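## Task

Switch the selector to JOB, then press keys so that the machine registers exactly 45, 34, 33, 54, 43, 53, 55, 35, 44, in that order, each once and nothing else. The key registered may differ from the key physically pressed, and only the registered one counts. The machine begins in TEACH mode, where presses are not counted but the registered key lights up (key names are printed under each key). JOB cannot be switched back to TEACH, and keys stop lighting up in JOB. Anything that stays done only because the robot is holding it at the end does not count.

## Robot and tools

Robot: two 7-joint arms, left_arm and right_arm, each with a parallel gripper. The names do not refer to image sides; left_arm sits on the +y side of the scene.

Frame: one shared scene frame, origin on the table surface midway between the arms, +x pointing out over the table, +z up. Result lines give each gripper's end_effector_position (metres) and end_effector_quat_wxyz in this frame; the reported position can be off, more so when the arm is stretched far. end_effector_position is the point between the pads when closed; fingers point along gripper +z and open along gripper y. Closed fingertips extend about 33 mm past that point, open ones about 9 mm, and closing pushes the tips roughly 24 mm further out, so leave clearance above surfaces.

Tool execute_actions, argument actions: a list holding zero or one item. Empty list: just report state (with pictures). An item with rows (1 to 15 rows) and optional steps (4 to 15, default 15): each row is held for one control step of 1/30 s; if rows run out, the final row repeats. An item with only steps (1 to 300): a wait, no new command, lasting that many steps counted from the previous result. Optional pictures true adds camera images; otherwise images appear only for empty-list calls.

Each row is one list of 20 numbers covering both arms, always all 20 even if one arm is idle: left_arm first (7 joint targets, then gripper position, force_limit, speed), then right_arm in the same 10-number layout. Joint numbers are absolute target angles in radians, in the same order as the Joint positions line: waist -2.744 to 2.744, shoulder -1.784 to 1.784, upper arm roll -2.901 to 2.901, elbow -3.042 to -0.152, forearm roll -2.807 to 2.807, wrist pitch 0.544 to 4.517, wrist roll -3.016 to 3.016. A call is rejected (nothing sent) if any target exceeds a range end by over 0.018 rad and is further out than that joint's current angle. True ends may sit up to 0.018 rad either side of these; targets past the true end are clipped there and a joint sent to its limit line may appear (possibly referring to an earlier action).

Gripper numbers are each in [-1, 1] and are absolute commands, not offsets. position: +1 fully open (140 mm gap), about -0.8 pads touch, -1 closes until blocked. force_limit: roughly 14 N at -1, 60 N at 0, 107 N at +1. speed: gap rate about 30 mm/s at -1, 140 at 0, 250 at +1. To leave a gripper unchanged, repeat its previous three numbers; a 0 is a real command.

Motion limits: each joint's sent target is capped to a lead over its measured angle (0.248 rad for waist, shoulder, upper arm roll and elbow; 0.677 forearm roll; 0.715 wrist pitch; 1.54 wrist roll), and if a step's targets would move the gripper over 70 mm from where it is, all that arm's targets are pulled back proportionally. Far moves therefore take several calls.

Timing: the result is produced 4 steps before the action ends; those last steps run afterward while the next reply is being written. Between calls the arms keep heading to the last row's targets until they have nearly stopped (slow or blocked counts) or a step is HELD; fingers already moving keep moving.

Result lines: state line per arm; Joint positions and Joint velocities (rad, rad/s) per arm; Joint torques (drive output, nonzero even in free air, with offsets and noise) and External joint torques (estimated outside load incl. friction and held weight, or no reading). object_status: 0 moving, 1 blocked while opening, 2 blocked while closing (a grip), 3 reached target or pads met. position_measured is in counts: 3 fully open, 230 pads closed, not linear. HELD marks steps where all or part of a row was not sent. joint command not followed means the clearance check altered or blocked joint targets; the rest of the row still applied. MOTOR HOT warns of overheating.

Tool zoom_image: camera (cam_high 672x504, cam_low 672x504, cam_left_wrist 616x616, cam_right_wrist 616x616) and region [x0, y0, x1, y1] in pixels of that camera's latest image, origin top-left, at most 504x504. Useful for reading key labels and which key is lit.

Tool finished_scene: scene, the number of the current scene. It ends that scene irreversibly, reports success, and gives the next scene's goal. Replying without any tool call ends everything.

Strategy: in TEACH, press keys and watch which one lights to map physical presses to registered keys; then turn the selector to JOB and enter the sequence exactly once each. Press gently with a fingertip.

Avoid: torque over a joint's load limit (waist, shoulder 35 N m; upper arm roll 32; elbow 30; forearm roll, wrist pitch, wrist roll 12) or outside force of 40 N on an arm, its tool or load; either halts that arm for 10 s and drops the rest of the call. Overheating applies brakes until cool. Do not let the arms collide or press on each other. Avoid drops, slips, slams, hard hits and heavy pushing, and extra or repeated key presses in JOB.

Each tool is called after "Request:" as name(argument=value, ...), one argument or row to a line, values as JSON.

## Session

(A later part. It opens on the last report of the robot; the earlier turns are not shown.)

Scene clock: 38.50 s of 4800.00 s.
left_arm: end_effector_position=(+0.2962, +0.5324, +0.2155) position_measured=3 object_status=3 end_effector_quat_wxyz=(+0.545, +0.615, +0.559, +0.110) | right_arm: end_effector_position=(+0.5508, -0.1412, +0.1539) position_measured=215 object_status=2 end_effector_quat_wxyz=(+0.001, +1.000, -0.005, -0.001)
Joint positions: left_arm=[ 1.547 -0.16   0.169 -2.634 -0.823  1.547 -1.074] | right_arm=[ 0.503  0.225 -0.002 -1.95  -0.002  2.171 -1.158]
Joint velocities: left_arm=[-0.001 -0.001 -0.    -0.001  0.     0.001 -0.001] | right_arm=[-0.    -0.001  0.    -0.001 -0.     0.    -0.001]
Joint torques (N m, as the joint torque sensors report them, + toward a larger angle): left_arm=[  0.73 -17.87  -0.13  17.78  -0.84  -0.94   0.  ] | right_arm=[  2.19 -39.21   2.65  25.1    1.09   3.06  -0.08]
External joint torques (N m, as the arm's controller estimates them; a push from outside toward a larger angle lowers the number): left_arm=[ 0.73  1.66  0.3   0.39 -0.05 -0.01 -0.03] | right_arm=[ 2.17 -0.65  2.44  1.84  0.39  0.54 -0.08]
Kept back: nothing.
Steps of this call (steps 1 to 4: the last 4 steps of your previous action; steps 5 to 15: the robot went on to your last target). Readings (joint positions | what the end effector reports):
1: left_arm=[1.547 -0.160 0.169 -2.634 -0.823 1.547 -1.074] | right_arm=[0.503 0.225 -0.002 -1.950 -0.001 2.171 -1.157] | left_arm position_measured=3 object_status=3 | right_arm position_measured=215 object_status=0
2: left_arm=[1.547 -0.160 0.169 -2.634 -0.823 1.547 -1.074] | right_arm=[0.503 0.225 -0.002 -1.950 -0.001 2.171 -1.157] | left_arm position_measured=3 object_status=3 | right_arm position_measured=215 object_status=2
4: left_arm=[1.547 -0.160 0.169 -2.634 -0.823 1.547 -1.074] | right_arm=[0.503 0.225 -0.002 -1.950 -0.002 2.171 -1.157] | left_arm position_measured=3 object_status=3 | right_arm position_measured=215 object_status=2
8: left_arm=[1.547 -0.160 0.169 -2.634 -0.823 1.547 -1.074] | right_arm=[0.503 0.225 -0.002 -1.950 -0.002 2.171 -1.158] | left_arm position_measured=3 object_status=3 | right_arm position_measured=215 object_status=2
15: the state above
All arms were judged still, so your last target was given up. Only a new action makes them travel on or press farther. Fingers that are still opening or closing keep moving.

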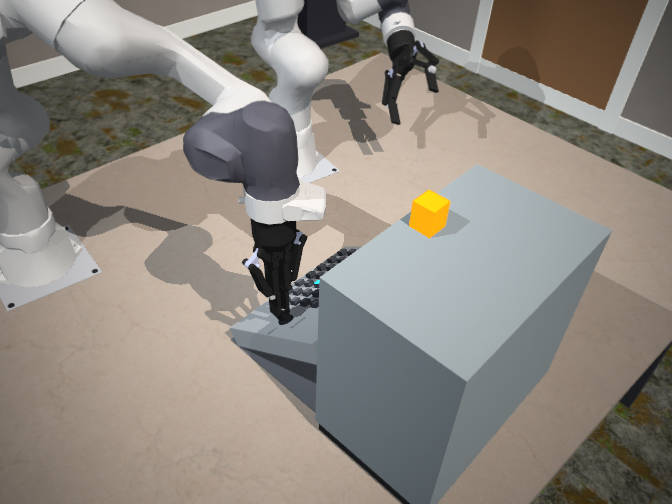

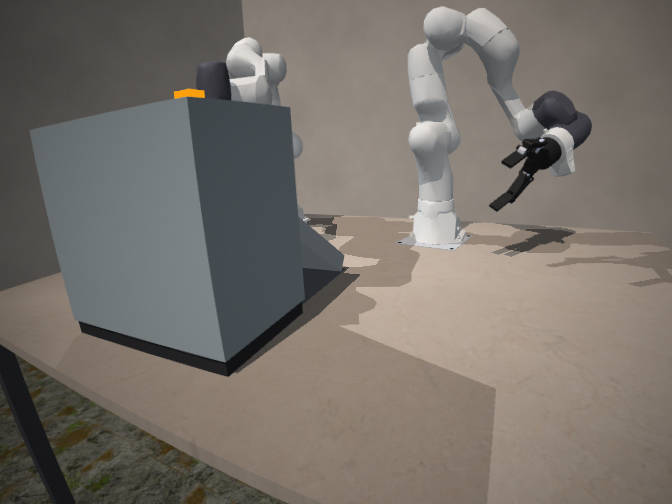

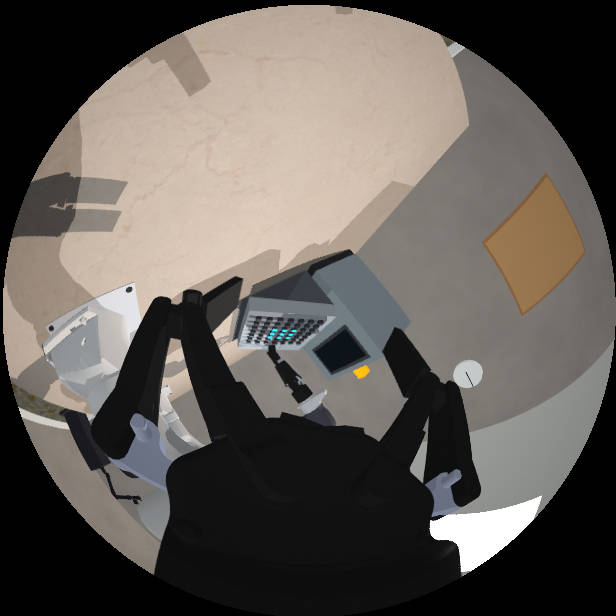

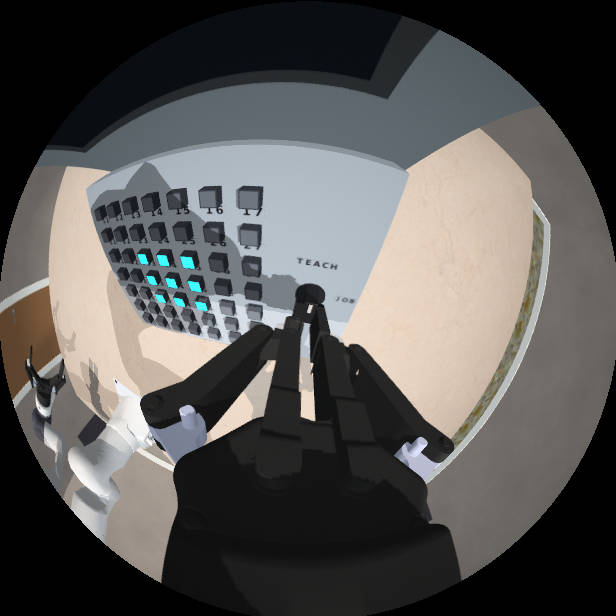

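Request:
execute_actions(
  actions=[
    {"rows":[[1.547,-0.16,0.169,-2.634,-0.823,1.547,-1.074,1,0,0,0.503,0.226,0,-1.948,0,2.174,-1.06,-1,-0.5,0],[1.547,-0.16,0.169,-2.634,-0.823,1.547,-1.074,1,0,0,0.503,0.226,0,-1.948,0,2.174,-0.96,-1,-0.5,0],[1.547,-0.16,0.169,-2.634,-0.823,1.547,-1.074,1,0,0,0.503,0.226,0,-1.948,0,2.174,-0.86,-1,-0.5,0],[1.547,-0.16,0.169,-2.634,-0.823,1.547,-1.074,1,0,0,0.503,0.226,0,-1.948,0,2.174,-0.76,-1,-0.5,0],[1.547,-0.16,0.169,-2.634,-0.823,1.547,-1.074,1,0,0,0.503,0.226,0,-1.948,0,2.174,-0.66,-1,-0.5,0],[1.547,-0.16,0.169,-2.634,-0.823,1.547,-1.074,1,0,0,0.503,0.226,0,-1.948,0,2.174,-0.56,-1,-0.5,0],[1.547,-0.16,0.169,-2.634,-0.823,1.547,-1.074,1,0,0,0.503,0.226,0,-1.948,0,2.174,-0.46,-1,-0.5,0],[1.547,-0.16,0.169,-2.634,-0.823,1.547,-1.074,1,0,0,0.503,0.226,0,-1.948,0,2.174,-0.36,-1,-0.5,0],[1.547,-0.16,0.169,-2.634,-0.823,1.547,-1.074,1,0,0,0.503,0.226,0,-1.948,0,2.174,-0.26,-1,-0.5,0],[1.547,-0.16,0.169,-2.634,-0.823,1.547,-1.074,1,0,0,0.503,0.226,0,-1.948,0,2.174,-0.16,-1,-0.5,0],[1.547,-0.16,0.169,-2.634,-0.823,1.547,-1.074,1,0,0,0.503,0.226,0,-1.948,0,2.174,-0.06,-1,-0.5,0],[1.547,-0.16,0.169,-2.634,-0.823,1.547,-1.074,1,0,0,0.503,0.226,0,-1.948,0,2.174,0.04,-1,-0.5,0],[1.547,-0.16,0.169,-2.634,-0.823,1.547,-1.074,1,0,0,0.503,0.226,0,-1.948,0,2.174,0.14,-1,-0.5,0],[1.547,-0.16,0.169,-2.634,-0.823,1.547,-1.074,1,0,0,0.503,0.226,0,-1.948,0,2.174,0.24,-1,-0.5,0],[1.547,-0.16,0.169,-2.634,-0.823,1.547,-1.074,1,0,0,0.503,0.226,0,-1.948,0,2.174,0.41,-1,-0.5,0]],"steps":15},
  ],
)

Request:
execute_actions(
  actions=[
    {"steps":20},
  ],
  pictures=true,
)

Scene clock: 39.40 s of 4800.00 s.
left_arm: end_effector_position=(+0.2962, +0.5324, +0.2155) position_measured=3 object_status=3 end_effector_quat_wxyz=(+0.545, +0.615, +0.559, +0.110) | right_arm: end_effector_position=(+0.5511, -0.1379, +0.1550) position_measured=215 object_status=2 end_effector_quat_wxyz=(-0.000, +0.971, -0.238, +0.000)
Joint positions: left_arm=[ 1.547 -0.16   0.169 -2.634 -0.823  1.547 -1.074] | right_arm=[ 0.504  0.224  0.001 -1.948 -0.001  2.173 -0.684]
Joint velocities: left_arm=[-0.    -0.001  0.001  0.    -0.001 -0.    -0.   ] | right_arm=[0.009 0.001 0.01  0.007 0.006 0.019 2.007]
Joint torques (N m, as the joint torque sensors report them, + toward a larger angle): left_arm=[  0.88 -17.98  -0.31  17.97  -0.87  -0.91   0.  ] | right_arm=[ -0.95 -38.43   0.09  23.29   0.73   2.12   1.14]
External joint torques (N m, as the arm's controller estimates them; a push from outside toward a larger angle lowers the number): left_arm=[ 0.87  1.51  0.11  0.56 -0.07  0.02 -0.02] | right_arm=[-0.92  0.01 -0.1   0.1   0.05 -0.3   1.16]
Steps of this call (steps 1 to 16: nothing new was sent; steps 17 to 27: the first 11 steps of this action). Readings (joint positions | what the end effector reports):
17: left_arm=[1.547 -0.160 0.169 -2.634 -0.823 1.547 -1.074] | right_arm=[0.503 0.225 -0.002 -1.950 -0.002 2.171 -1.150] | left_arm position_measured=3 object_status=3 | right_arm position_measured=215 object_status=2
18: left_arm=[1.547 -0.160 0.169 -2.634 -0.823 1.547 -1.074] | right_arm=[0.503 0.225 -0.002 -1.950 -0.002 2.171 -1.133] | left_arm position_measured=3 object_status=3 | right_arm position_measured=215 object_status=2
20: left_arm=[1.547 -0.160 0.169 -2.634 -0.823 1.547 -1.074] | right_arm=[0.503 0.225 -0.002 -1.949 -0.002 2.172 -1.074] | left_arm position_measured=3 object_status=3 | right_arm position_measured=215 object_status=2
24: left_arm=[1.547 -0.160 0.169 -2.634 -0.823 1.547 -1.074] | right_arm=[0.503 0.225 -0.000 -1.949 -0.001 2.172 -0.879] | left_arm position_measured=3 object_status=3 | right_arm position_measured=215 object_status=2
27: the state above

Scene clock: 40.07 s of 4800.00 s.
left_arm: end_effector_position=(+0.2962, +0.5324, +0.2155) position_measured=3 object_status=3 end_effector_quat_wxyz=(+0.545, +0.615, +0.559, +0.110) | right_arm: end_effector_position=(+0.5558, -0.1332, +0.1591) position_measured=215 object_status=2 end_effector_quat_wxyz=(-0.009, +0.755, -0.656, +0.003)
Joint positions: left_arm=[ 1.547 -0.16   0.169 -2.634 -0.823  1.547 -1.074] | right_arm=[ 0.506  0.223  0.003 -1.944  0.001  2.186  0.268]
Joint velocities: left_arm=[-0.    -0.001 -0.     0.001 -0.     0.001  0.002] | right_arm=[-0.001 -0.003 -0.001  0.004  0.     0.005  0.45 ]
Joint torques (N m, as the joint torque sensors report them, + toward a larger angle): left_arm=[  0.82 -18.33   0.18  17.85  -0.88  -0.93   0.03] | right_arm=[ -1.95 -37.46  -0.32  22.23   0.45   0.69   0.28]
External joint torques (N m, as the arm's controller estimates them; a push from outside toward a larger angle lowers the number): left_arm=[ 0.86  1.17  0.65  0.42 -0.08  0.    0.  ] | right_arm=[-1.9   1.19 -0.49 -1.23 -0.21 -1.85  0.29]
Kept back: nothing.
Steps of this call (steps 1 to 4: the last 4 steps of your previous action; steps 5 to 20: the robot went on to your last target). Readings (joint positions | what the end effector reports):
1: left_arm=[1.547 -0.160 0.169 -2.634 -0.823 1.547 -1.074] | right_arm=[0.504 0.224 0.001 -1.948 -0.000 2.174 -0.612] | left_arm position_measured=3 object_status=3 | right_arm position_measured=215 object_status=2
2: left_arm=[1.547 -0.160 0.169 -2.634 -0.823 1.547 -1.074] | right_arm=[0.505 0.224 0.002 -1.947 -0.000 2.175 -0.537] | left_arm position_measured=3 object_status=3 | right_arm position_measured=215 object_status=2
4: left_arm=[1.547 -0.160 0.169 -2.634 -0.823 1.547 -1.074] | right_arm=[0.505 0.224 0.002 -1.947 0.000 2.177 -0.372] | left_arm position_measured=3 object_status=3 | right_arm position_measured=215 object_status=2
8: left_arm=[1.547 -0.160 0.169 -2.634 -0.823 1.547 -1.074] | right_arm=[0.506 0.224 0.003 -1.945 0.001 2.181 -0.099] | left_arm position_measured=3 object_status=3 | right_arm position_measured=215 object_status=2
20: the state above

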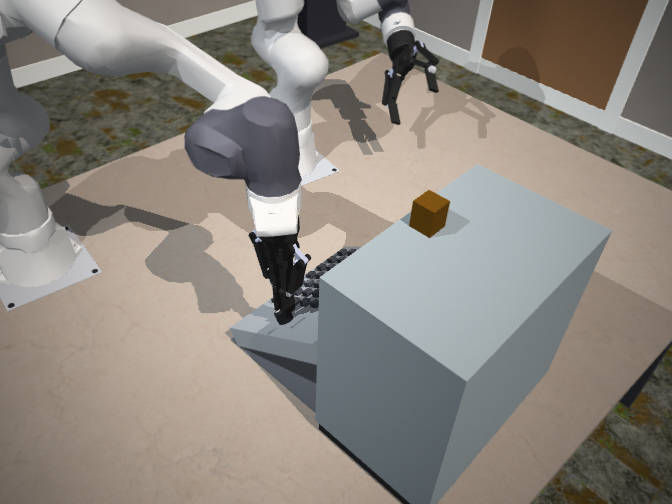

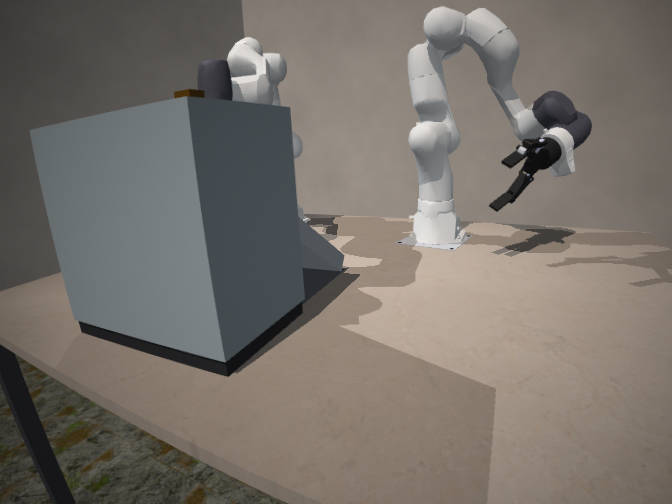

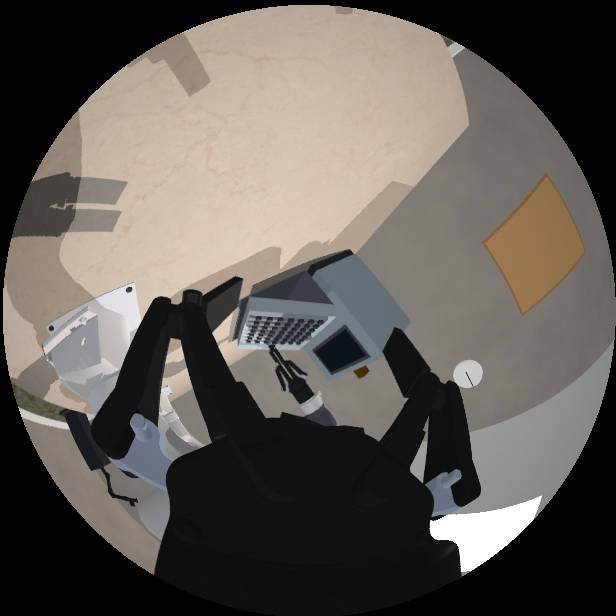

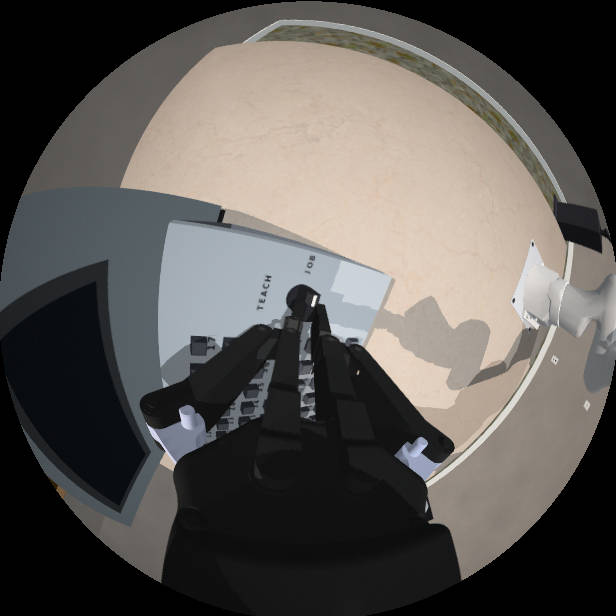

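JOB. Open, lift, then go to 45.

Request:
execute_actions(
  actions=[
    {"rows":[[1.547,-0.16,0.169,-2.634,-0.823,1.547,-1.074,1,0,0,0.503,0.226,0,-1.948,0,2.174,0.35,-0.4,0,1]],"steps":12},
  ],
)

Request:
execute_actions(
  actions=[
    {"rows":[[1.547,-0.16,0.169,-2.634,-0.823,1.547,-1.074,1,0,0,0.503,0.175,0,-1.845,0,2.02,0.35,-0.4,0,1]],"steps":15},
  ],
)

Request:
execute_actions(
  actions=[
    {"rows":[[1.547,-0.16,0.169,-2.634,-0.823,1.547,-1.074,1,0,0,0.611,0.355,0,-1.585,0,1.94,2.08,-1,0,1]],"steps":15},
  ],
)

Request:
execute_actions(
  actions=[
    {"steps":25},
  ],
)

Request:
execute_actions(
  actions=[
    {"rows":[[1.547,-0.16,0.169,-2.634,-0.823,1.547,-1.074,1,0,0,0.611,0.375,0,-1.625,0,2.0,2.08,-1,0,1]],"steps":15},
  ],
)

Request:
execute_actions(
  actions=[
    {"rows":[[1.547,-0.16,0.169,-2.634,-0.823,1.547,-1.074,1,0,0,0.611,0.392,0,-1.66,0,2.052,2.08,-1,0,1]],"steps":15},
  ],
)

Request:
execute_actions(
  actions=[
    {"rows":[[1.547,-0.16,0.169,-2.634,-0.823,1.547,-1.074,1,0,0,0.611,0.404,0,-1.68,0,2.084,2.08,-1,0,1]],"steps":15},
  ],
)

Scene clock: 40.63 s of 4800.00 s.
left_arm: end_effector_position=(+0.2962, +0.5324, +0.2155) position_measured=3 object_status=3 end_effector_quat_wxyz=(+0.545, +0.615, +0.559, +0.110) | right_arm: end_effector_position=(+0.5525, -0.1353, +0.1558) position_measured=179 object_status=0 end_effector_quat_wxyz=(-0.004, +0.727, -0.687, +0.001)
Joint positions: left_arm=[ 1.547 -0.16   0.169 -2.634 -0.823  1.547 -1.074] | right_arm=[ 0.505  0.225  0.002 -1.946  0.001  2.179  0.351]
Joint velocities: left_arm=[ 0.001 -0.001  0.001 -0.    -0.    -0.001  0.001] | right_arm=[-0.001  0.006 -0.002 -0.005 -0.    -0.018  0.002]
Joint torques (N m, as the joint torque sensors report them, + toward a larger angle): left_arm=[  1.19 -18.45  -0.05  18.29  -0.88  -0.89   0.  ] | right_arm=[ -1.38 -39.38  -0.3   22.86   0.43   2.32  -0.11]
External joint torques (N m, as the arm's controller estimates them; a push from outside toward a larger angle lowers the number): left_arm=[ 1.17  1.13  0.36  0.82 -0.08  0.04 -0.03] | right_arm=[-1.29 -0.48 -0.44 -0.62 -0.22 -0.21 -0.11]
Steps of this call (steps 1 to 9: the robot went on to your last target; steps 10 to 17: the first 8 steps of this action). Readings (joint positions | what the end effector reports):
10: left_arm=[1.547 -0.160 0.169 -2.634 -0.823 1.547 -1.074] | right_arm=[0.506 0.222 0.003 -1.943 0.001 2.186 0.351] | left_arm position_measured=3 object_status=3 | right_arm position_measured=215 object_status=0
11: left_arm=[1.547 -0.160 0.169 -2.634 -0.823 1.547 -1.074] | right_arm=[0.506 0.222 0.003 -1.944 0.001 2.185 0.351] | left_arm position_measured=3 object_status=3 | right_arm position_measured=213 object_status=0
13: left_arm=[1.547 -0.160 0.169 -2.634 -0.823 1.547 -1.074] | right_arm=[0.505 0.223 0.002 -1.945 0.001 2.182 0.351] | left_arm position_measured=3 object_status=3 | right_arm position_measured=186 object_status=0
17: the state above

Scene clock: 41.13 s of 4800.00 s.
left_arm: end_effector_position=(+0.2962, +0.5324, +0.2155) position_measured=3 object_status=3 end_effector_quat_wxyz=(+0.545, +0.615, +0.559, +0.110) | right_arm: end_effector_position=(+0.5610, -0.1317, +0.2244) position_measured=179 object_status=3 end_effector_quat_wxyz=(-0.013, +0.727, -0.687, +0.005)
Joint positions: left_arm=[ 1.547 -0.16   0.169 -2.634 -0.823  1.547 -1.074] | right_arm=[ 0.505  0.17   0.002 -1.843  0.001  2.041  0.351]
Joint velocities: left_arm=[-0.    -0.    -0.    -0.001  0.001  0.001 -0.001] | right_arm=[ 0.002  0.047  0.001 -0.     0.001 -0.118  0.   ]
Joint torques (N m, as the joint torque sensors report them, + toward a larger angle): left_arm=[  0.56 -18.64  -0.16  17.82  -0.81  -0.89   0.08] | right_arm=[ -1.52 -39.16  -0.23  23.83   0.52   2.39  -0.09]
External joint torques (N m, as the arm's controller estimates them; a push from outside toward a larger angle lowers the number): left_arm=[ 0.61  0.86  0.31  0.43 -0.01  0.04  0.05] | right_arm=[-1.64 -1.01 -0.5  -0.44 -0.2  -0.22 -0.09]
Steps of this call (steps 1 to 4: the last 4 steps of your previous action; steps 5 to 15: the first 11 steps of this action). Readings (joint positions | what the end effector reports):
5: left_arm=[1.547 -0.160 0.169 -2.634 -0.823 1.547 -1.074] | right_arm=[0.505 0.226 0.002 -1.929 0.001 2.149 0.351] | left_arm position_measured=3 object_status=3 | right_arm position_measured=179 object_status=0
6: left_arm=[1.547 -0.160 0.169 -2.634 -0.823 1.547 -1.074] | right_arm=[0.505 0.218 0.002 -1.906 0.001 2.125 0.351] | left_arm position_measured=3 object_status=3 | right_arm position_measured=179 object_status=3
8: left_arm=[1.547 -0.160 0.169 -2.634 -0.823 1.547 -1.074] | right_arm=[0.505 0.192 0.002 -1.870 0.001 2.092 0.351] | left_arm position_measured=3 object_status=3 | right_arm position_measured=179 object_status=3
12: left_arm=[1.547 -0.160 0.169 -2.634 -0.823 1.547 -1.074] | right_arm=[0.505 0.167 0.002 -1.844 0.001 2.057 0.351] | left_arm position_measured=3 object_status=3 | right_arm position_measured=179 object_status=3
15: the state above

Scene clock: 41.63 s of 4800.00 s.
left_arm: end_effector_position=(+0.2962, +0.5324, +0.2155) position_measured=3 object_status=3 end_effector_quat_wxyz=(+0.545, +0.615, +0.559, +0.110) | right_arm: end_effector_position=(+0.5743, -0.0451, +0.2188) position_measured=233 object_status=0 end_effector_quat_wxyz=(+0.003, -0.277, +0.961, +0.002)
Joint positions: left_arm=[ 1.547 -0.16   0.169 -2.634 -0.823  1.547 -1.074] | right_arm=[ 0.615  0.355  0.004 -1.591  0.001  1.952  1.528]
Joint velocities: left_arm=[-0.     0.001  0.001  0.001  0.001 -0.    -0.   ] | right_arm=[-0.009  0.002 -0.018  0.056  0.    -0.062  1.809]
Joint torques (N m, as the joint torque sensors report them, + toward a larger angle): left_arm=[  0.71 -17.71  -0.56  18.19  -0.84  -0.89  -0.01] | right_arm=[ -2.03 -45.13  -1.17  26.22   0.69   2.17   0.57]
External joint torques (N m, as the arm's controller estimates them; a push from outside toward a larger angle lowers the number): left_arm=[ 0.72  1.72 -0.12  0.78 -0.05  0.03 -0.04] | right_arm=[-1.55 -1.14 -1.15  1.85 -0.06 -0.27  0.59]
Steps of this call (steps 1 to 4: the last 4 steps of your previous action; steps 5 to 15: the first 11 steps of this action). Readings (joint positions | what the end effector reports):
5: left_arm=[1.547 -0.160 0.169 -2.634 -0.823 1.547 -1.074] | right_arm=[0.519 0.206 -0.007 -1.791 0.001 2.007 0.470] | left_arm position_measured=3 object_status=3 | right_arm position_measured=179 object_status=0
6: left_arm=[1.547 -0.160 0.169 -2.634 -0.823 1.547 -1.074] | right_arm=[0.538 0.250 -0.010 -1.727 0.001 1.999 0.613] | left_arm position_measured=3 object_status=3 | right_arm position_measured=190 object_status=0
8: left_arm=[1.547 -0.160 0.169 -2.634 -0.823 1.547 -1.074] | right_arm=[0.575 0.310 -0.007 -1.647 0.001 1.983 0.898] | left_arm position_measured=3 object_status=3 | right_arm position_measured=217 object_status=0
12: left_arm=[1.547 -0.160 0.169 -2.634 -0.823 1.547 -1.074] | right_arm=[0.613 0.351 0.005 -1.600 0.001 1.961 1.315] | left_arm position_measured=3 object_status=3 | right_arm position_measured=233 object_status=0
15: the state above

Scene clock: 42.47 s of 4800.00 s.
left_arm: end_effector_position=(+0.2962, +0.5324, +0.2155) position_measured=3 object_status=3 end_effector_quat_wxyz=(+0.545, +0.615, +0.559, +0.110) | right_arm: end_effector_position=(+0.5746, -0.0485, +0.2202) position_measured=233 object_status=3 end_effector_quat_wxyz=(+0.000, -0.023, +1.000, +0.001)
Joint positions: left_arm=[ 1.547 -0.16   0.169 -2.634 -0.823  1.547 -1.074] | right_arm=[ 0.613  0.355  0.002 -1.587  0.001  1.942  2.039]
Joint velocities: left_arm=[-0.    -0.     0.001 -0.001 -0.    -0.    -0.001] | right_arm=[-0.001  0.001 -0.     0.    -0.     0.001  0.118]
Joint torques (N m, as the joint torque sensors report them, + toward a larger angle): left_arm=[  1.11 -18.13  -0.24  18.01  -0.9   -0.96  -0.01] | right_arm=[ -1.17 -44.91   0.11  25.96   0.74   2.15   0.3 ]
External joint torques (N m, as the arm's controller estimates them; a push from outside toward a larger angle lowers the number): left_arm=[ 1.12  1.34  0.2   0.63 -0.11 -0.03 -0.04] | right_arm=[-1.24 -1.5  -0.31  1.75 -0.06 -0.26  0.3 ]
Kept back: nothing.
Steps of this call (steps 1 to 4: the last 4 steps of your previous action; steps 5 to 25: the robot went on to your last target). Readings (joint positions | what the end effector reports):
1: left_arm=[1.547 -0.160 0.169 -2.634 -0.823 1.547 -1.074] | right_arm=[0.615 0.355 0.004 -1.590 0.001 1.950 1.585] | left_arm position_measured=3 object_status=3 | right_arm position_measured=233 object_status=0
2: left_arm=[1.547 -0.160 0.169 -2.634 -0.823 1.547 -1.074] | right_arm=[0.614 0.355 0.003 -1.589 0.001 1.949 1.635] | left_arm position_measured=3 object_status=3 | right_arm position_measured=233 object_status=0
4: left_arm=[1.547 -0.160 0.169 -2.634 -0.823 1.547 -1.074] | right_arm=[0.613 0.355 0.002 -1.587 0.001 1.947 1.722] | left_arm position_measured=3 object_status=3 | right_arm position_measured=233 object_status=3
8: left_arm=[1.547 -0.160 0.169 -2.634 -0.823 1.547 -1.074] | right_arm=[0.613 0.355 0.002 -1.587 0.001 1.944 1.847] | left_arm position_measured=3 object_status=3 | right_arm position_measured=233 object_status=3
25: the state above

Scene clock: 42.83 s of 4800.00 s.
left_arm: end_effector_position=(+0.2962, +0.5324, +0.2155) position_measured=3 object_status=3 end_effector_quat_wxyz=(+0.545, +0.615, +0.559, +0.110) | right_arm: end_effector_position=(+0.5726, -0.0496, +0.1914) position_measured=233 object_status=3 end_effector_quat_wxyz=(-0.005, -0.011, +1.000, -0.002)
Joint positions: left_arm=[ 1.547 -0.16   0.169 -2.634 -0.823  1.547 -1.074] | right_arm=[ 0.613  0.377  0.002 -1.625  0.001  1.991  2.064]
Joint velocities: left_arm=[-0.     0.001  0.001 -0.001  0.     0.     0.001] | right_arm=[-0.    -0.012 -0.001 -0.     0.     0.041  0.036]
Joint torques (N m, as the joint torque sensors report them, + toward a larger angle): left_arm=[  0.76 -18.13  -0.18  18.17  -0.9   -0.88   0.04] | right_arm=[ -1.23 -46.26   0.08  24.58   0.7    2.75   0.25]
External joint torques (N m, as the arm's controller estimates them; a push from outside toward a larger angle lowers the number): left_arm=[ 0.73  1.29  0.21  0.77 -0.11  0.05  0.01] | right_arm=[-1.19 -2.41 -0.27  0.54 -0.08  0.39  0.25]
Steps of this call (steps 1 to 11: the first 11 steps of this action). Readings (joint positions | what the end effector reports):
1: left_arm=[1.547 -0.160 0.169 -2.634 -0.823 1.547 -1.074] | right_arm=[0.613 0.354 0.002 -1.593 0.001 1.952 2.043] | left_arm position_measured=3 object_status=3 | right_arm position_measured=233 object_status=3
2: left_arm=[1.547 -0.160 0.169 -2.634 -0.823 1.547 -1.074] | right_arm=[0.613 0.357 0.002 -1.601 0.001 1.961 2.046] | left_arm position_measured=3 object_status=3 | right_arm position_measured=233 object_status=3
4: left_arm=[1.547 -0.160 0.169 -2.634 -0.823 1.547 -1.074] | right_arm=[0.613 0.367 0.002 -1.614 0.001 1.973 2.052] | left_arm position_measured=3 object_status=3 | right_arm position_measured=233 object_status=3
8: left_arm=[1.547 -0.160 0.169 -2.634 -0.823 1.547 -1.074] | right_arm=[0.613 0.378 0.002 -1.624 0.001 1.986 2.060] | left_arm position_measured=3 object_status=3 | right_arm position_measured=233 object_status=3
11: the state above

Scene clock: 43.33 s of 4800.00 s.
left_arm: end_effector_position=(+0.2962, +0.5324, +0.2155) position_measured=3 object_status=3 end_effector_quat_wxyz=(+0.545, +0.615, +0.559, +0.110) | right_arm: end_effector_position=(+0.5724, -0.0497, +0.1687) position_measured=233 object_status=3 end_effector_quat_wxyz=(-0.005, -0.006, +1.000, -0.002)
Joint positions: left_arm=[ 1.547 -0.16   0.169 -2.634 -0.823  1.547 -1.074] | right_arm=[ 0.613  0.394  0.002 -1.659  0.001  2.043  2.073]
Joint velocities: left_arm=[-0.    -0.001 -0.001 -0.     0.    -0.001  0.002] | right_arm=[-0.001 -0.008 -0.001  0.001 -0.001  0.041  0.007]
Joint torques (N m, as the joint torque sensors report them, + toward a larger angle): left_arm=[  1.39 -18.23  -0.25  17.83  -0.85  -0.92   0.  ] | right_arm=[ -1.45 -46.56   0.12  24.19   0.68   2.77   0.19]
External joint torques (N m, as the arm's controller estimates them; a push from outside toward a larger angle lowers the number): left_arm=[ 1.37  1.28  0.15  0.42 -0.05  0.01 -0.03] | right_arm=[-1.4  -2.23 -0.24  0.27 -0.07  0.39  0.19]
Steps of this call (steps 1 to 4: the last 4 steps of your previous action; steps 5 to 15: the first 11 steps of this action). Readings (joint positions | what the end effector reports):
5: left_arm=[1.547 -0.160 0.169 -2.634 -0.823 1.547 -1.074] | right_arm=[0.613 0.375 0.002 -1.631 0.001 2.005 2.068] | left_arm position_measured=3 object_status=3 | right_arm position_measured=233 object_status=3
6: left_arm=[1.547 -0.160 0.169 -2.634 -0.823 1.547 -1.074] | right_arm=[0.613 0.377 0.002 -1.638 0.001 2.013 2.069] | left_arm position_measured=3 object_status=3 | right_arm position_measured=233 object_status=3
8: left_arm=[1.547 -0.160 0.169 -2.634 -0.823 1.547 -1.074] | right_arm=[0.613 0.385 0.002 -1.650 0.001 2.025 2.070] | left_arm position_measured=3 object_status=3 | right_arm position_measured=233 object_status=3
12: left_arm=[1.547 -0.160 0.169 -2.634 -0.823 1.547 -1.074] | right_arm=[0.613 0.394 0.002 -1.659 0.001 2.038 2.072] | left_arm position_measured=3 object_status=3 | right_arm position_measured=233 object_status=3
15: the state above

Scene clock: 43.83 s of 4800.00 s.
left_arm: end_effector_position=(+0.2962, +0.5324, +0.2155) position_measured=3 object_status=3 end_effector_quat_wxyz=(+0.545, +0.615, +0.559, +0.110) | right_arm: end_effector_position=(+0.5740, -0.0488, +0.1647) position_measured=233 object_status=3 end_effector_quat_wxyz=(+0.000, -0.005, +1.000, +0.001)
Joint positions: left_arm=[ 1.547 -0.16   0.169 -2.634 -0.823  1.547 -1.074] | right_arm=[ 0.613  0.393  0.002 -1.674  0.001  2.068  2.074]
Joint velocities: left_arm=[-0.002  0.002 -0.001  0.     0.001 -0.     0.001] | right_arm=[-0.001 -0.002  0.    -0.002 -0.     0.004  0.   ]
Joint torques (N m, as the joint torque sensors report them, + toward a larger angle): left_arm=[  0.76 -18.22  -0.2   18.04  -0.86  -0.96   0.08] | right_arm=[ -1.33 -38.27   0.06  21.17   0.65   4.88   0.25]
External joint torques (N m, as the arm's controller estimates them; a push from outside toward a larger angle lowers the number): left_arm=[ 0.81  1.21  0.28  0.66 -0.07 -0.03  0.05] | right_arm=[-1.27  5.87 -0.29 -2.64 -0.1   2.47  0.25]
Steps of this call (steps 1 to 4: the last 4 steps of your previous action; steps 5 to 15: the first 11 steps of this action). Readings (joint positions | what the end effector reports):
5: left_arm=[1.547 -0.160 0.169 -2.634 -0.823 1.547 -1.074] | right_arm=[0.613 0.393 0.002 -1.663 0.001 2.053 2.073] | left_arm position_measured=3 object_status=3 | right_arm position_measured=233 object_status=3
6: left_arm=[1.547 -0.160 0.169 -2.634 -0.823 1.547 -1.074] | right_arm=[0.613 0.394 0.002 -1.667 0.001 2.059 2.073] | left_arm position_measured=3 object_status=3 | right_arm position_measured=233 object_status=3
8: left_arm=[1.547 -0.160 0.169 -2.634 -0.823 1.547 -1.074] | right_arm=[0.613 0.394 0.002 -1.671 0.001 2.064 2.074] | left_arm position_measured=3 object_status=3 | right_arm position_measured=233 object_status=3
12: left_arm=[1.547 -0.160 0.169 -2.634 -0.823 1.547 -1.074] | right_arm=[0.613 0.393 0.002 -1.674 0.001 2.067 2.074] | left_arm position_measured=3 object_status=3 | right_arm position_measured=233 object_status=3
15: the state above

Request:
execute_actions(
  actions=[
    {"rows":[[1.547,-0.16,0.169,-2.634,-0.823,1.547,-1.074,1,0,0,0.611,0.355,0,-1.585,0,1.94,2.08,-1,0,1]],"steps":15},
  ],
)

Request:
execute_actions(
  actions=[
    {"rows":[[1.547,-0.16,0.169,-2.634,-0.823,1.547,-1.074,1,0,0,0.625,0.505,0,-1.335,0,1.84,2.09,-1,0,1]],"steps":15},
  ],
)

Request:
execute_actions(
  actions=[
    {"rows":[[1.547,-0.16,0.169,-2.634,-0.823,1.547,-1.074,1,0,0,0.625,0.536,0,-1.367,0,1.903,2.09,-1,0,1]],"steps":15},
  ],
)

Request:
execute_actions(
  actions=[
    {"rows":[[1.547,-0.16,0.169,-2.634,-0.823,1.547,-1.074,1,0,0,0.625,0.552,0,-1.39,0,1.942,2.09,-1,0,1]],"steps":15},
  ],
)

Request:
execute_actions(
  actions=[
    {"rows":[[1.547,-0.16,0.169,-2.634,-0.823,1.547,-1.074,1,0,0,0.625,0.505,0,-1.335,0,1.84,2.09,-1,0,1]],"steps":15},
  ],
)

Request:
execute_actions(
  actions=[
    {"rows":[[1.547,-0.16,0.169,-2.634,-0.823,1.547,-1.074,1,0,0,0.653,0.58,0,-1.22,0,1.80,2.12,-1,0,1]],"steps":15},
  ],
)

Request:
execute_actions(
  actions=[
    {"rows":[[1.547,-0.16,0.169,-2.634,-0.823,1.547,-1.074,1,0,0,0.653,0.61,0,-1.25,0,1.86,2.12,-1,0,1]],"steps":15},
  ],
)

Request:
execute_actions(
  actions=[
    {"rows":[[1.547,-0.16,0.169,-2.634,-0.823,1.547,-1.074,1,0,0,0.653,0.625,0,-1.27,0,1.895,2.12,-1,0,1]],"steps":15},
  ],
)

Request:
execute_actions(
  actions=[
    {"rows":[[1.547,-0.16,0.169,-2.634,-0.823,1.547,-1.074,1,0,0,0.653,0.58,0,-1.22,0,1.80,2.12,-1,0,1]],"steps":15},
  ],
)

Scene clock: 47.10 s of 4800.00 s.
left_arm: end_effector_position=(+0.2962, +0.5324, +0.2155) position_measured=3 object_status=3 end_effector_quat_wxyz=(+0.545, +0.615, +0.559, +0.110) | right_arm: end_effector_position=(+0.5804, -0.0452, +0.2261) position_measured=233 object_status=3 end_effector_quat_wxyz=(+0.010, -0.005, +1.000, +0.006)
Joint positions: left_arm=[ 1.547 -0.16   0.169 -2.634 -0.823  1.547 -1.074] | right_arm=[ 0.613  0.35   0.002 -1.584  0.001  1.958  2.075]
Joint velocities: left_arm=[-0.    -0.     0.     0.001  0.    -0.    -0.001] | right_arm=[ 0.     0.047  0.001 -0.001 -0.    -0.097  0.002]
Joint torques (N m, as the joint torque sensors report them, + toward a larger angle): left_arm=[  1.28 -18.58  -0.1   17.69  -0.91  -0.91   0.07] | right_arm=[ -1.29 -43.67   0.13  24.24   0.72   2.22   0.2 ]
External joint torques (N m, as the arm's controller estimates them; a push from outside toward a larger angle lowers the number): left_arm=[ 1.31  0.91  0.37  0.29 -0.12  0.03  0.04] | right_arm=[-1.25 -0.53 -0.18  0.33 -0.07 -0.26  0.2 ]
Steps of this call (steps 1 to 4: the last 4 steps of your previous action; steps 5 to 15: the robot went on to your last target; steps 16 to 87: nothing new was sent; steps 88 to 98: the first 11 steps of this action). Readings (joint positions | what the end effector reports):
88: left_arm=[1.547 -0.160 0.169 -2.634 -0.823 1.547 -1.074] | right_arm=[0.613 0.394 0.002 -1.658 0.001 2.045 2.075] | left_arm position_measured=3 object_status=3 | right_arm position_measured=233 object_status=3
89: left_arm=[1.547 -0.160 0.169 -2.634 -0.823 1.547 -1.074] | right_arm=[0.613 0.389 0.002 -1.638 0.001 2.026 2.075] | left_arm position_measured=3 object_status=3 | right_arm position_measured=233 object_status=3
91: left_arm=[1.547 -0.160 0.169 -2.634 -0.823 1.547 -1.074] | right_arm=[0.613 0.370 0.002 -1.608 0.001 1.999 2.075] | left_arm position_measured=3 object_status=3 | right_arm position_measured=233 object_status=3
95: left_arm=[1.547 -0.160 0.169 -2.634 -0.823 1.547 -1.074] | right_arm=[0.613 0.348 0.002 -1.584 0.001 1.970 2.075] | left_arm position_measured=3 object_status=3 | right_arm position_measured=233 object_status=3
98: the state above

Scene clock: 47.60 s of 4800.00 s.
left_arm: end_effector_position=(+0.2962, +0.5324, +0.2155) position_measured=3 object_status=3 end_effector_quat_wxyz=(+0.545, +0.615, +0.559, +0.110) | right_arm: end_effector_position=(+0.6101, -0.0208, +0.2279) position_measured=233 object_status=3 end_effector_quat_wxyz=(+0.004, -0.007, +1.000, +0.003)
Joint positions: left_arm=[ 1.547 -0.16   0.169 -2.634 -0.823  1.547 -1.074] | right_arm=[ 0.623  0.504  0.001 -1.34   0.     1.854  2.082]
Joint velocities: left_arm=[ 0.    -0.     0.     0.001 -0.001 -0.001  0.002] | right_arm=[ 0.     0.006 -0.002  0.045 -0.001 -0.069  0.01 ]
Joint torques (N m, as the joint torque sensors report them, + toward a larger angle): left_arm=[  0.95 -18.7   -0.34  17.96  -0.85  -0.94   0.04] | right_arm=[  1.13 -49.68   0.53  25.51   0.77   2.21   0.22]
External joint torques (N m, as the arm's controller estimates them; a push from outside toward a larger angle lowers the number): left_arm=[ 0.91  0.8   0.04  0.52 -0.05 -0.01  0.01] | right_arm=[ 1.24 -1.5   0.13  1.05 -0.04 -0.24  0.22]
Steps of this call (steps 1 to 4: the last 4 steps of your previous action; steps 5 to 15: the first 11 steps of this action). Readings (joint positions | what the end effector reports):
5: left_arm=[1.547 -0.160 0.169 -2.634 -0.823 1.547 -1.074] | right_arm=[0.614 0.389 0.001 -1.521 0.000 1.918 2.076] | left_arm position_measured=3 object_status=3 | right_arm position_measured=233 object_status=3
6: left_arm=[1.547 -0.160 0.169 -2.634 -0.823 1.547 -1.074] | right_arm=[0.616 0.428 0.001 -1.456 0.000 1.907 2.077] | left_arm position_measured=3 object_status=3 | right_arm position_measured=233 object_status=3
8: left_arm=[1.547 -0.160 0.169 -2.634 -0.823 1.547 -1.074] | right_arm=[0.620 0.472 0.001 -1.388 0.000 1.888 2.078] | left_arm position_measured=3 object_status=3 | right_arm position_measured=233 object_status=3
12: left_arm=[1.547 -0.160 0.169 -2.634 -0.823 1.547 -1.074] | right_arm=[0.623 0.501 0.001 -1.348 0.000 1.863 2.081] | left_arm position_measured=3 object_status=3 | right_arm position_measured=233 object_status=3
15: the state above

Scene clock: 48.10 s of 4800.00 s.
left_arm: end_effector_position=(+0.2962, +0.5324, +0.2155) position_measured=3 object_status=3 end_effector_quat_wxyz=(+0.545, +0.615, +0.559, +0.110) | right_arm: end_effector_position=(+0.6092, -0.0213, +0.1935) position_measured=233 object_status=3 end_effector_quat_wxyz=(-0.006, -0.005, +1.000, -0.003)
Joint positions: left_arm=[ 1.547 -0.16   0.169 -2.634 -0.823  1.547 -1.074] | right_arm=[ 0.623  0.539  0.001 -1.368  0.     1.894  2.084]
Joint velocities: left_arm=[ 0.001 -0.001 -0.002  0.001  0.    -0.     0.002] | right_arm=[-0.    -0.019 -0.001  0.001 -0.001  0.041  0.001]
Joint torques (N m, as the joint torque sensors report them, + toward a larger angle): left_arm=[  0.93 -18.32  -0.26  18.08  -0.84  -0.93  -0.01] | right_arm=[  1.2  -51.61   0.88  25.46   0.74   2.69   0.27]
External joint torques (N m, as the arm's controller estimates them; a push from outside toward a larger angle lowers the number): left_arm=[ 0.96  1.19  0.2   0.63 -0.04  0.   -0.04] | right_arm=[ 1.24 -2.53  0.39  0.85 -0.07  0.3   0.27]
Steps of this call (steps 1 to 4: the last 4 steps of your previous action; steps 5 to 15: the first 11 steps of this action). Readings (joint positions | what the end effector reports):
5: left_arm=[1.547 -0.160 0.169 -2.634 -0.823 1.547 -1.074] | right_arm=[0.623 0.505 0.001 -1.341 0.000 1.857 2.083] | left_arm position_measured=3 object_status=3 | right_arm position_measured=233 object_status=3
6: left_arm=[1.547 -0.160 0.169 -2.634 -0.823 1.547 -1.074] | right_arm=[0.623 0.510 0.001 -1.346 0.000 1.865 2.083] | left_arm position_measured=3 object_status=3 | right_arm position_measured=233 object_status=3
8: left_arm=[1.547 -0.160 0.169 -2.634 -0.823 1.547 -1.074] | right_arm=[0.623 0.524 0.001 -1.357 0.000 1.877 2.083] | left_arm position_measured=3 object_status=3 | right_arm position_measured=233 object_status=3
12: left_arm=[1.547 -0.160 0.169 -2.634 -0.823 1.547 -1.074] | right_arm=[0.623 0.540 0.001 -1.367 0.000 1.889 2.084] | left_arm position_measured=3 object_status=3 | right_arm position_measured=233 object_status=3
15: the state above

Scene clock: 48.60 s of 4800.00 s.
left_arm: end_effector_position=(+0.2962, +0.5324, +0.2155) position_measured=3 object_status=3 end_effector_quat_wxyz=(+0.545, +0.615, +0.559, +0.110) | right_arm: end_effector_position=(+0.6151, -0.0180, +0.1874) position_measured=233 object_status=3 end_effector_quat_wxyz=(+0.004, -0.005, +1.000, +0.003)
Joint positions: left_arm=[ 1.547 -0.16   0.169 -2.634 -0.823  1.547 -1.074] | right_arm=[ 0.623  0.542  0.001 -1.383  0.     1.935  2.085]
Joint velocities: left_arm=[-0.    -0.    -0.     0.001  0.     0.     0.   ] | right_arm=[ 0.001  0.001  0.    -0.004  0.001  0.025  0.001]
Joint torques (N m, as the joint torque sensors report them, + toward a larger angle): left_arm=[  1.22 -18.18   0.06  18.02  -0.91  -0.92   0.  ] | right_arm=[  1.12 -44.23   0.82  21.28   0.73   2.97   0.22]
External joint torques (N m, as the arm's controller estimates them; a push from outside toward a larger angle lowers the number): left_arm=[ 1.21  1.37  0.49  0.58 -0.11  0.01 -0.03] | right_arm=[ 0.98  4.09  0.21 -2.89 -0.07  0.7   0.22]
Steps of this call (steps 1 to 4: the last 4 steps of your previous action; steps 5 to 15: the first 11 steps of this action). Readings (joint positions | what the end effector reports):
5: left_arm=[1.547 -0.160 0.169 -2.634 -0.823 1.547 -1.074] | right_arm=[0.623 0.537 0.001 -1.371 0.000 1.905 2.084] | left_arm position_measured=3 object_status=3 | right_arm position_measured=233 object_status=3
6: left_arm=[1.547 -0.160 0.169 -2.634 -0.823 1.547 -1.074] | right_arm=[0.623 0.539 0.001 -1.375 0.000 1.912 2.084] | left_arm position_measured=3 object_status=3 | right_arm position_measured=233 object_status=3
8: left_arm=[1.547 -0.160 0.169 -2.634 -0.823 1.547 -1.074] | right_arm=[0.623 0.543 0.001 -1.380 0.000 1.921 2.084] | left_arm position_measured=3 object_status=3 | right_arm position_measured=233 object_status=3
12: left_arm=[1.547 -0.160 0.169 -2.634 -0.823 1.547 -1.074] | right_arm=[0.623 0.542 0.001 -1.382 0.000 1.932 2.084] | left_arm position_measured=3 object_status=3 | right_arm position_measured=233 object_status=3
15: the state above

Scene clock: 49.10 s of 4800.00 s.
left_arm: end_effector_position=(+0.2962, +0.5324, +0.2155) position_measured=3 object_status=3 end_effector_quat_wxyz=(+0.545, +0.615, +0.559, +0.110) | right_arm: end_effector_position=(+0.6125, -0.0195, +0.2334) position_measured=233 object_status=3 end_effector_quat_wxyz=(+0.008, -0.005, +1.000, +0.005)
Joint positions: left_arm=[ 1.547 -0.16   0.169 -2.634 -0.823  1.547 -1.074] | right_arm=[ 0.623  0.501  0.001 -1.334  0.     1.854  2.085]
Joint velocities: left_arm=[ 0.001 -0.001 -0.     0.    -0.001 -0.    -0.001] | right_arm=[ 0.     0.03   0.001 -0.001 -0.    -0.071  0.001]
Joint torques (N m, as the joint torque sensors report them, + toward a larger angle): left_arm=[  0.93 -18.    -0.31  17.88  -0.88  -0.99  -0.06] | right_arm=[  1.03 -48.89   0.68  24.28   0.8    2.19   0.19]
External joint torques (N m, as the arm's controller estimates them; a push from outside toward a larger angle lowers the number): left_arm=[ 0.91  1.51  0.11  0.44 -0.08 -0.07 -0.09] | right_arm=[ 0.93 -1.33  0.13  0.18 -0.02 -0.28  0.19]
Steps of this call (steps 1 to 4: the last 4 steps of your previous action; steps 5 to 15: the first 11 steps of this action). Readings (joint positions | what the end effector reports):
5: left_arm=[1.547 -0.160 0.169 -2.634 -0.823 1.547 -1.074] | right_arm=[0.623 0.542 0.001 -1.375 0.000 1.920 2.085] | left_arm position_measured=3 object_status=3 | right_arm position_measured=233 object_status=3
6: left_arm=[1.547 -0.160 0.169 -2.634 -0.823 1.547 -1.074] | right_arm=[0.623 0.536 0.001 -1.366 0.000 1.905 2.085] | left_arm position_measured=3 object_status=3 | right_arm position_measured=233 object_status=3
8: left_arm=[1.547 -0.160 0.169 -2.634 -0.823 1.547 -1.074] | right_arm=[0.623 0.519 0.001 -1.349 0.000 1.885 2.085] | left_arm position_measured=3 object_status=3 | right_arm position_measured=233 object_status=3
12: left_arm=[1.547 -0.160 0.169 -2.634 -0.823 1.547 -1.074] | right_arm=[0.623 0.500 0.001 -1.334 0.000 1.863 2.085] | left_arm position_measured=3 object_status=3 | right_arm position_measured=233 object_status=3
15: the state above

Scene clock: 49.60 s of 4800.00 s.
left_arm: end_effector_position=(+0.2962, +0.5324, +0.2155) position_measured=3 object_status=3 end_effector_quat_wxyz=(+0.545, +0.615, +0.559, +0.110) | right_arm: end_effector_position=(+0.6133, +0.0054, +0.2256) position_measured=233 object_status=3 end_effector_quat_wxyz=(+0.001, -0.009, +1.000, +0.001)
Joint positions: left_arm=[ 1.547 -0.16   0.169 -2.634 -0.823  1.547 -1.074] | right_arm=[ 0.653  0.58   0.    -1.224  0.     1.807  2.105]
Joint velocities: left_arm=[ 0.    -0.    -0.     0.001 -0.001  0.    -0.   ] | right_arm=[-0.001 -0.001  0.001  0.027  0.    -0.031  0.031]
Joint torques (N m, as the joint torque sensors report them, + toward a larger angle): left_arm=[  1.15 -18.53  -0.58  17.56  -0.84  -0.97  -0.05] | right_arm=[ -0.32 -51.67   1.56  26.19   0.79   2.22   0.32]
External joint torques (N m, as the arm's controller estimates them; a push from outside toward a larger angle lowers the number): left_arm=[ 1.16  0.97 -0.14  0.13 -0.05 -0.05 -0.08] | right_arm=[-0.31 -1.5   1.04  1.81 -0.04 -0.22  0.32]
Steps of this call (steps 1 to 4: the last 4 steps of your previous action; steps 5 to 15: the first 11 steps of this action). Readings (joint positions | what the end effector reports):
5: left_arm=[1.547 -0.160 0.169 -2.634 -0.823 1.547 -1.074] | right_arm=[0.627 0.521 -0.001 -1.303 0.000 1.838 2.087] | left_arm position_measured=3 object_status=3 | right_arm position_measured=233 object_status=3
6: left_arm=[1.547 -0.160 0.169 -2.634 -0.823 1.547 -1.074] | right_arm=[0.632 0.539 -0.002 -1.274 0.000 1.833 2.090] | left_arm position_measured=3 object_status=3 | right_arm position_measured=233 object_status=3
8: left_arm=[1.547 -0.160 0.169 -2.634 -0.823 1.547 -1.074] | right_arm=[0.643 0.562 -0.002 -1.244 0.000 1.823 2.095] | left_arm position_measured=3 object_status=3 | right_arm position_measured=233 object_status=3
12: left_arm=[1.547 -0.160 0.169 -2.634 -0.823 1.547 -1.074] | right_arm=[0.653 0.578 0.000 -1.227 0.000 1.812 2.102] | left_arm position_measured=3 object_status=3 | right_arm position_measured=233 object_status=3
15: the state above

Scene clock: 50.10 s of 4800.00 s.
left_arm: end_effector_position=(+0.2962, +0.5324, +0.2155) position_measured=3 object_status=3 end_effector_quat_wxyz=(+0.545, +0.615, +0.559, +0.110) | right_arm: end_effector_position=(+0.6139, +0.0059, +0.1925) position_measured=233 object_status=3 end_effector_quat_wxyz=(-0.006, -0.006, +1.000, -0.003)
Joint positions: left_arm=[ 1.547 -0.16   0.169 -2.634 -0.823  1.547 -1.074] | right_arm=[ 0.653  0.613  0.    -1.251  0.     1.851  2.113]
Joint velocities: left_arm=[-0.001 -0.001 -0.    -0.     0.002 -0.     0.   ] | right_arm=[-0.    -0.019  0.    -0.     0.     0.041  0.005]
Joint torques (N m, as the joint torque sensors report them, + toward a larger angle): left_arm=[  1.12 -17.94   0.17  17.7   -0.85  -0.87   0.03] | right_arm=[ -0.13 -53.09   1.53  25.55   0.74   2.67   0.2 ]
External joint torques (N m, as the arm's controller estimates them; a push from outside toward a larger angle lowers the number): left_arm=[ 1.15  1.62  0.63  0.26 -0.06  0.06  0.  ] | right_arm=[-0.15 -2.32  0.96  0.97 -0.08  0.29  0.2 ]
Steps of this call (steps 1 to 4: the last 4 steps of your previous action; steps 5 to 15: the first 11 steps of this action). Readings (joint positions | what the end effector reports):
5: left_arm=[1.547 -0.160 0.169 -2.634 -0.823 1.547 -1.074] | right_arm=[0.653 0.581 0.000 -1.226 0.000 1.814 2.109] | left_arm position_measured=3 object_status=3 | right_arm position_measured=233 object_status=3
6: left_arm=[1.547 -0.160 0.169 -2.634 -0.823 1.547 -1.074] | right_arm=[0.653 0.585 0.000 -1.231 0.000 1.822 2.110] | left_arm position_measured=3 object_status=3 | right_arm position_measured=233 object_status=3
8: left_arm=[1.547 -0.160 0.169 -2.634 -0.823 1.547 -1.074] | right_arm=[0.653 0.598 0.000 -1.240 0.000 1.834 2.111] | left_arm position_measured=3 object_status=3 | right_arm position_measured=233 object_status=3
12: left_arm=[1.547 -0.160 0.169 -2.634 -0.823 1.547 -1.074] | right_arm=[0.653 0.613 0.000 -1.250 0.000 1.846 2.112] | left_arm position_measured=3 object_status=3 | right_arm position_measured=233 object_status=3
15: the state above

Scene clock: 50.60 s of 4800.00 s.
left_arm: end_effector_position=(+0.2962, +0.5324, +0.2155) position_measured=3 object_status=3 end_effector_quat_wxyz=(+0.545, +0.615, +0.559, +0.110) | right_arm: end_effector_position=(+0.6189, +0.0089, +0.1874) position_measured=233 object_status=3 end_effector_quat_wxyz=(+0.002, -0.005, +1.000, +0.002)
Joint positions: left_arm=[ 1.547 -0.16   0.169 -2.634 -0.823  1.547 -1.074] | right_arm=[ 0.653  0.616  0.    -1.264  0.     1.885  2.114]
Joint velocities: left_arm=[-0.    -0.     0.    -0.001 -0.001 -0.     0.   ] | right_arm=[ 0.001 -0.001 -0.    -0.001  0.     0.004  0.   ]
Joint torques (N m, as the joint torque sensors report them, + toward a larger angle): left_arm=[  0.69 -17.89  -0.56  18.15  -0.92  -0.92  -0.01] | right_arm=[ -0.17 -46.22   1.44  21.23   0.77   4.07   0.23]
External joint torques (N m, as the arm's controller estimates them; a push from outside toward a larger angle lowers the number): left_arm=[ 0.71  1.57 -0.1   0.8  -0.13  0.01 -0.04] | right_arm=[-0.11  4.22  0.92 -3.01 -0.04  1.69  0.23]
Steps of this call (steps 1 to 4: the last 4 steps of your previous action; steps 5 to 15: the first 11 steps of this action). Readings (joint positions | what the end effector reports):
5: left_arm=[1.547 -0.160 0.169 -2.634 -0.823 1.547 -1.074] | right_arm=[0.653 0.611 0.000 -1.254 0.000 1.862 2.114] | left_arm position_measured=3 object_status=3 | right_arm position_measured=233 object_status=3
6: left_arm=[1.547 -0.160 0.169 -2.634 -0.823 1.547 -1.074] | right_arm=[0.653 0.613 0.000 -1.257 0.000 1.868 2.114] | left_arm position_measured=3 object_status=3 | right_arm position_measured=233 object_status=3
8: left_arm=[1.547 -0.160 0.169 -2.634 -0.823 1.547 -1.074] | right_arm=[0.653 0.617 0.000 -1.262 0.000 1.877 2.114] | left_arm position_measured=3 object_status=3 | right_arm position_measured=233 object_status=3
12: left_arm=[1.547 -0.160 0.169 -2.634 -0.823 1.547 -1.074] | right_arm=[0.653 0.616 0.000 -1.263 0.000 1.885 2.114] | left_arm position_measured=3 object_status=3 | right_arm position_measured=233 object_status=3
15: the state above

Scene clock: 51.10 s of 4800.00 s.
left_arm: end_effector_position=(+0.2962, +0.5324, +0.2155) position_measured=3 object_status=3 end_effector_quat_wxyz=(+0.545, +0.615, +0.559, +0.110) | right_arm: end_effector_position=(+0.6165, +0.0074, +0.2315) position_measured=233 object_status=3 end_effector_quat_wxyz=(+0.008, -0.005, +1.000, +0.005)
Joint positions: left_arm=[ 1.547 -0.16   0.169 -2.634 -0.823  1.547 -1.074] | right_arm=[ 0.653  0.576  0.    -1.219  0.     1.813  2.115]
Joint velocities: left_arm=[-0.    -0.     0.002 -0.    -0.001  0.001  0.   ] | right_arm=[ 0.     0.03   0.001 -0.     0.001 -0.063  0.   ]
Joint torques (N m, as the joint torque sensors report them, + toward a larger angle): left_arm=[  0.66 -18.26  -0.07  18.16  -0.87  -0.97  -0.03] | right_arm=[ -0.29 -49.93   1.5   24.2    0.76   2.08   0.22]
External joint torques (N m, as the arm's controller estimates them; a push from outside toward a larger angle lowers the number): left_arm=[ 0.66  1.22  0.36  0.77 -0.08 -0.04 -0.06] | right_arm=[-0.45 -0.76  0.87  0.27 -0.07 -0.37  0.22]
Steps of this call (steps 1 to 4: the last 4 steps of your previous action; steps 5 to 15: the first 11 steps of this action). Readings (joint positions | what the end effector reports):
5: left_arm=[1.547 -0.160 0.169 -2.634 -0.823 1.547 -1.074] | right_arm=[0.653 0.615 0.000 -1.257 0.000 1.871 2.114] | left_arm position_measured=3 object_status=3 | right_arm position_measured=233 object_status=3
6: left_arm=[1.547 -0.160 0.169 -2.634 -0.823 1.547 -1.074] | right_arm=[0.653 0.609 0.000 -1.248 0.000 1.858 2.114] | left_arm position_measured=3 object_status=3 | right_arm position_measured=233 object_status=3
8: left_arm=[1.547 -0.160 0.169 -2.634 -0.823 1.547 -1.074] | right_arm=[0.653 0.593 0.000 -1.233 0.000 1.840 2.114] | left_arm position_measured=3 object_status=3 | right_arm position_measured=233 object_status=3
12: left_arm=[1.547 -0.160 0.169 -2.634 -0.823 1.547 -1.074] | right_arm=[0.653 0.575 0.000 -1.219 0.000 1.821 2.115] | left_arm position_measured=3 object_status=3 | right_arm position_measured=233 object_status=3
15: the state above


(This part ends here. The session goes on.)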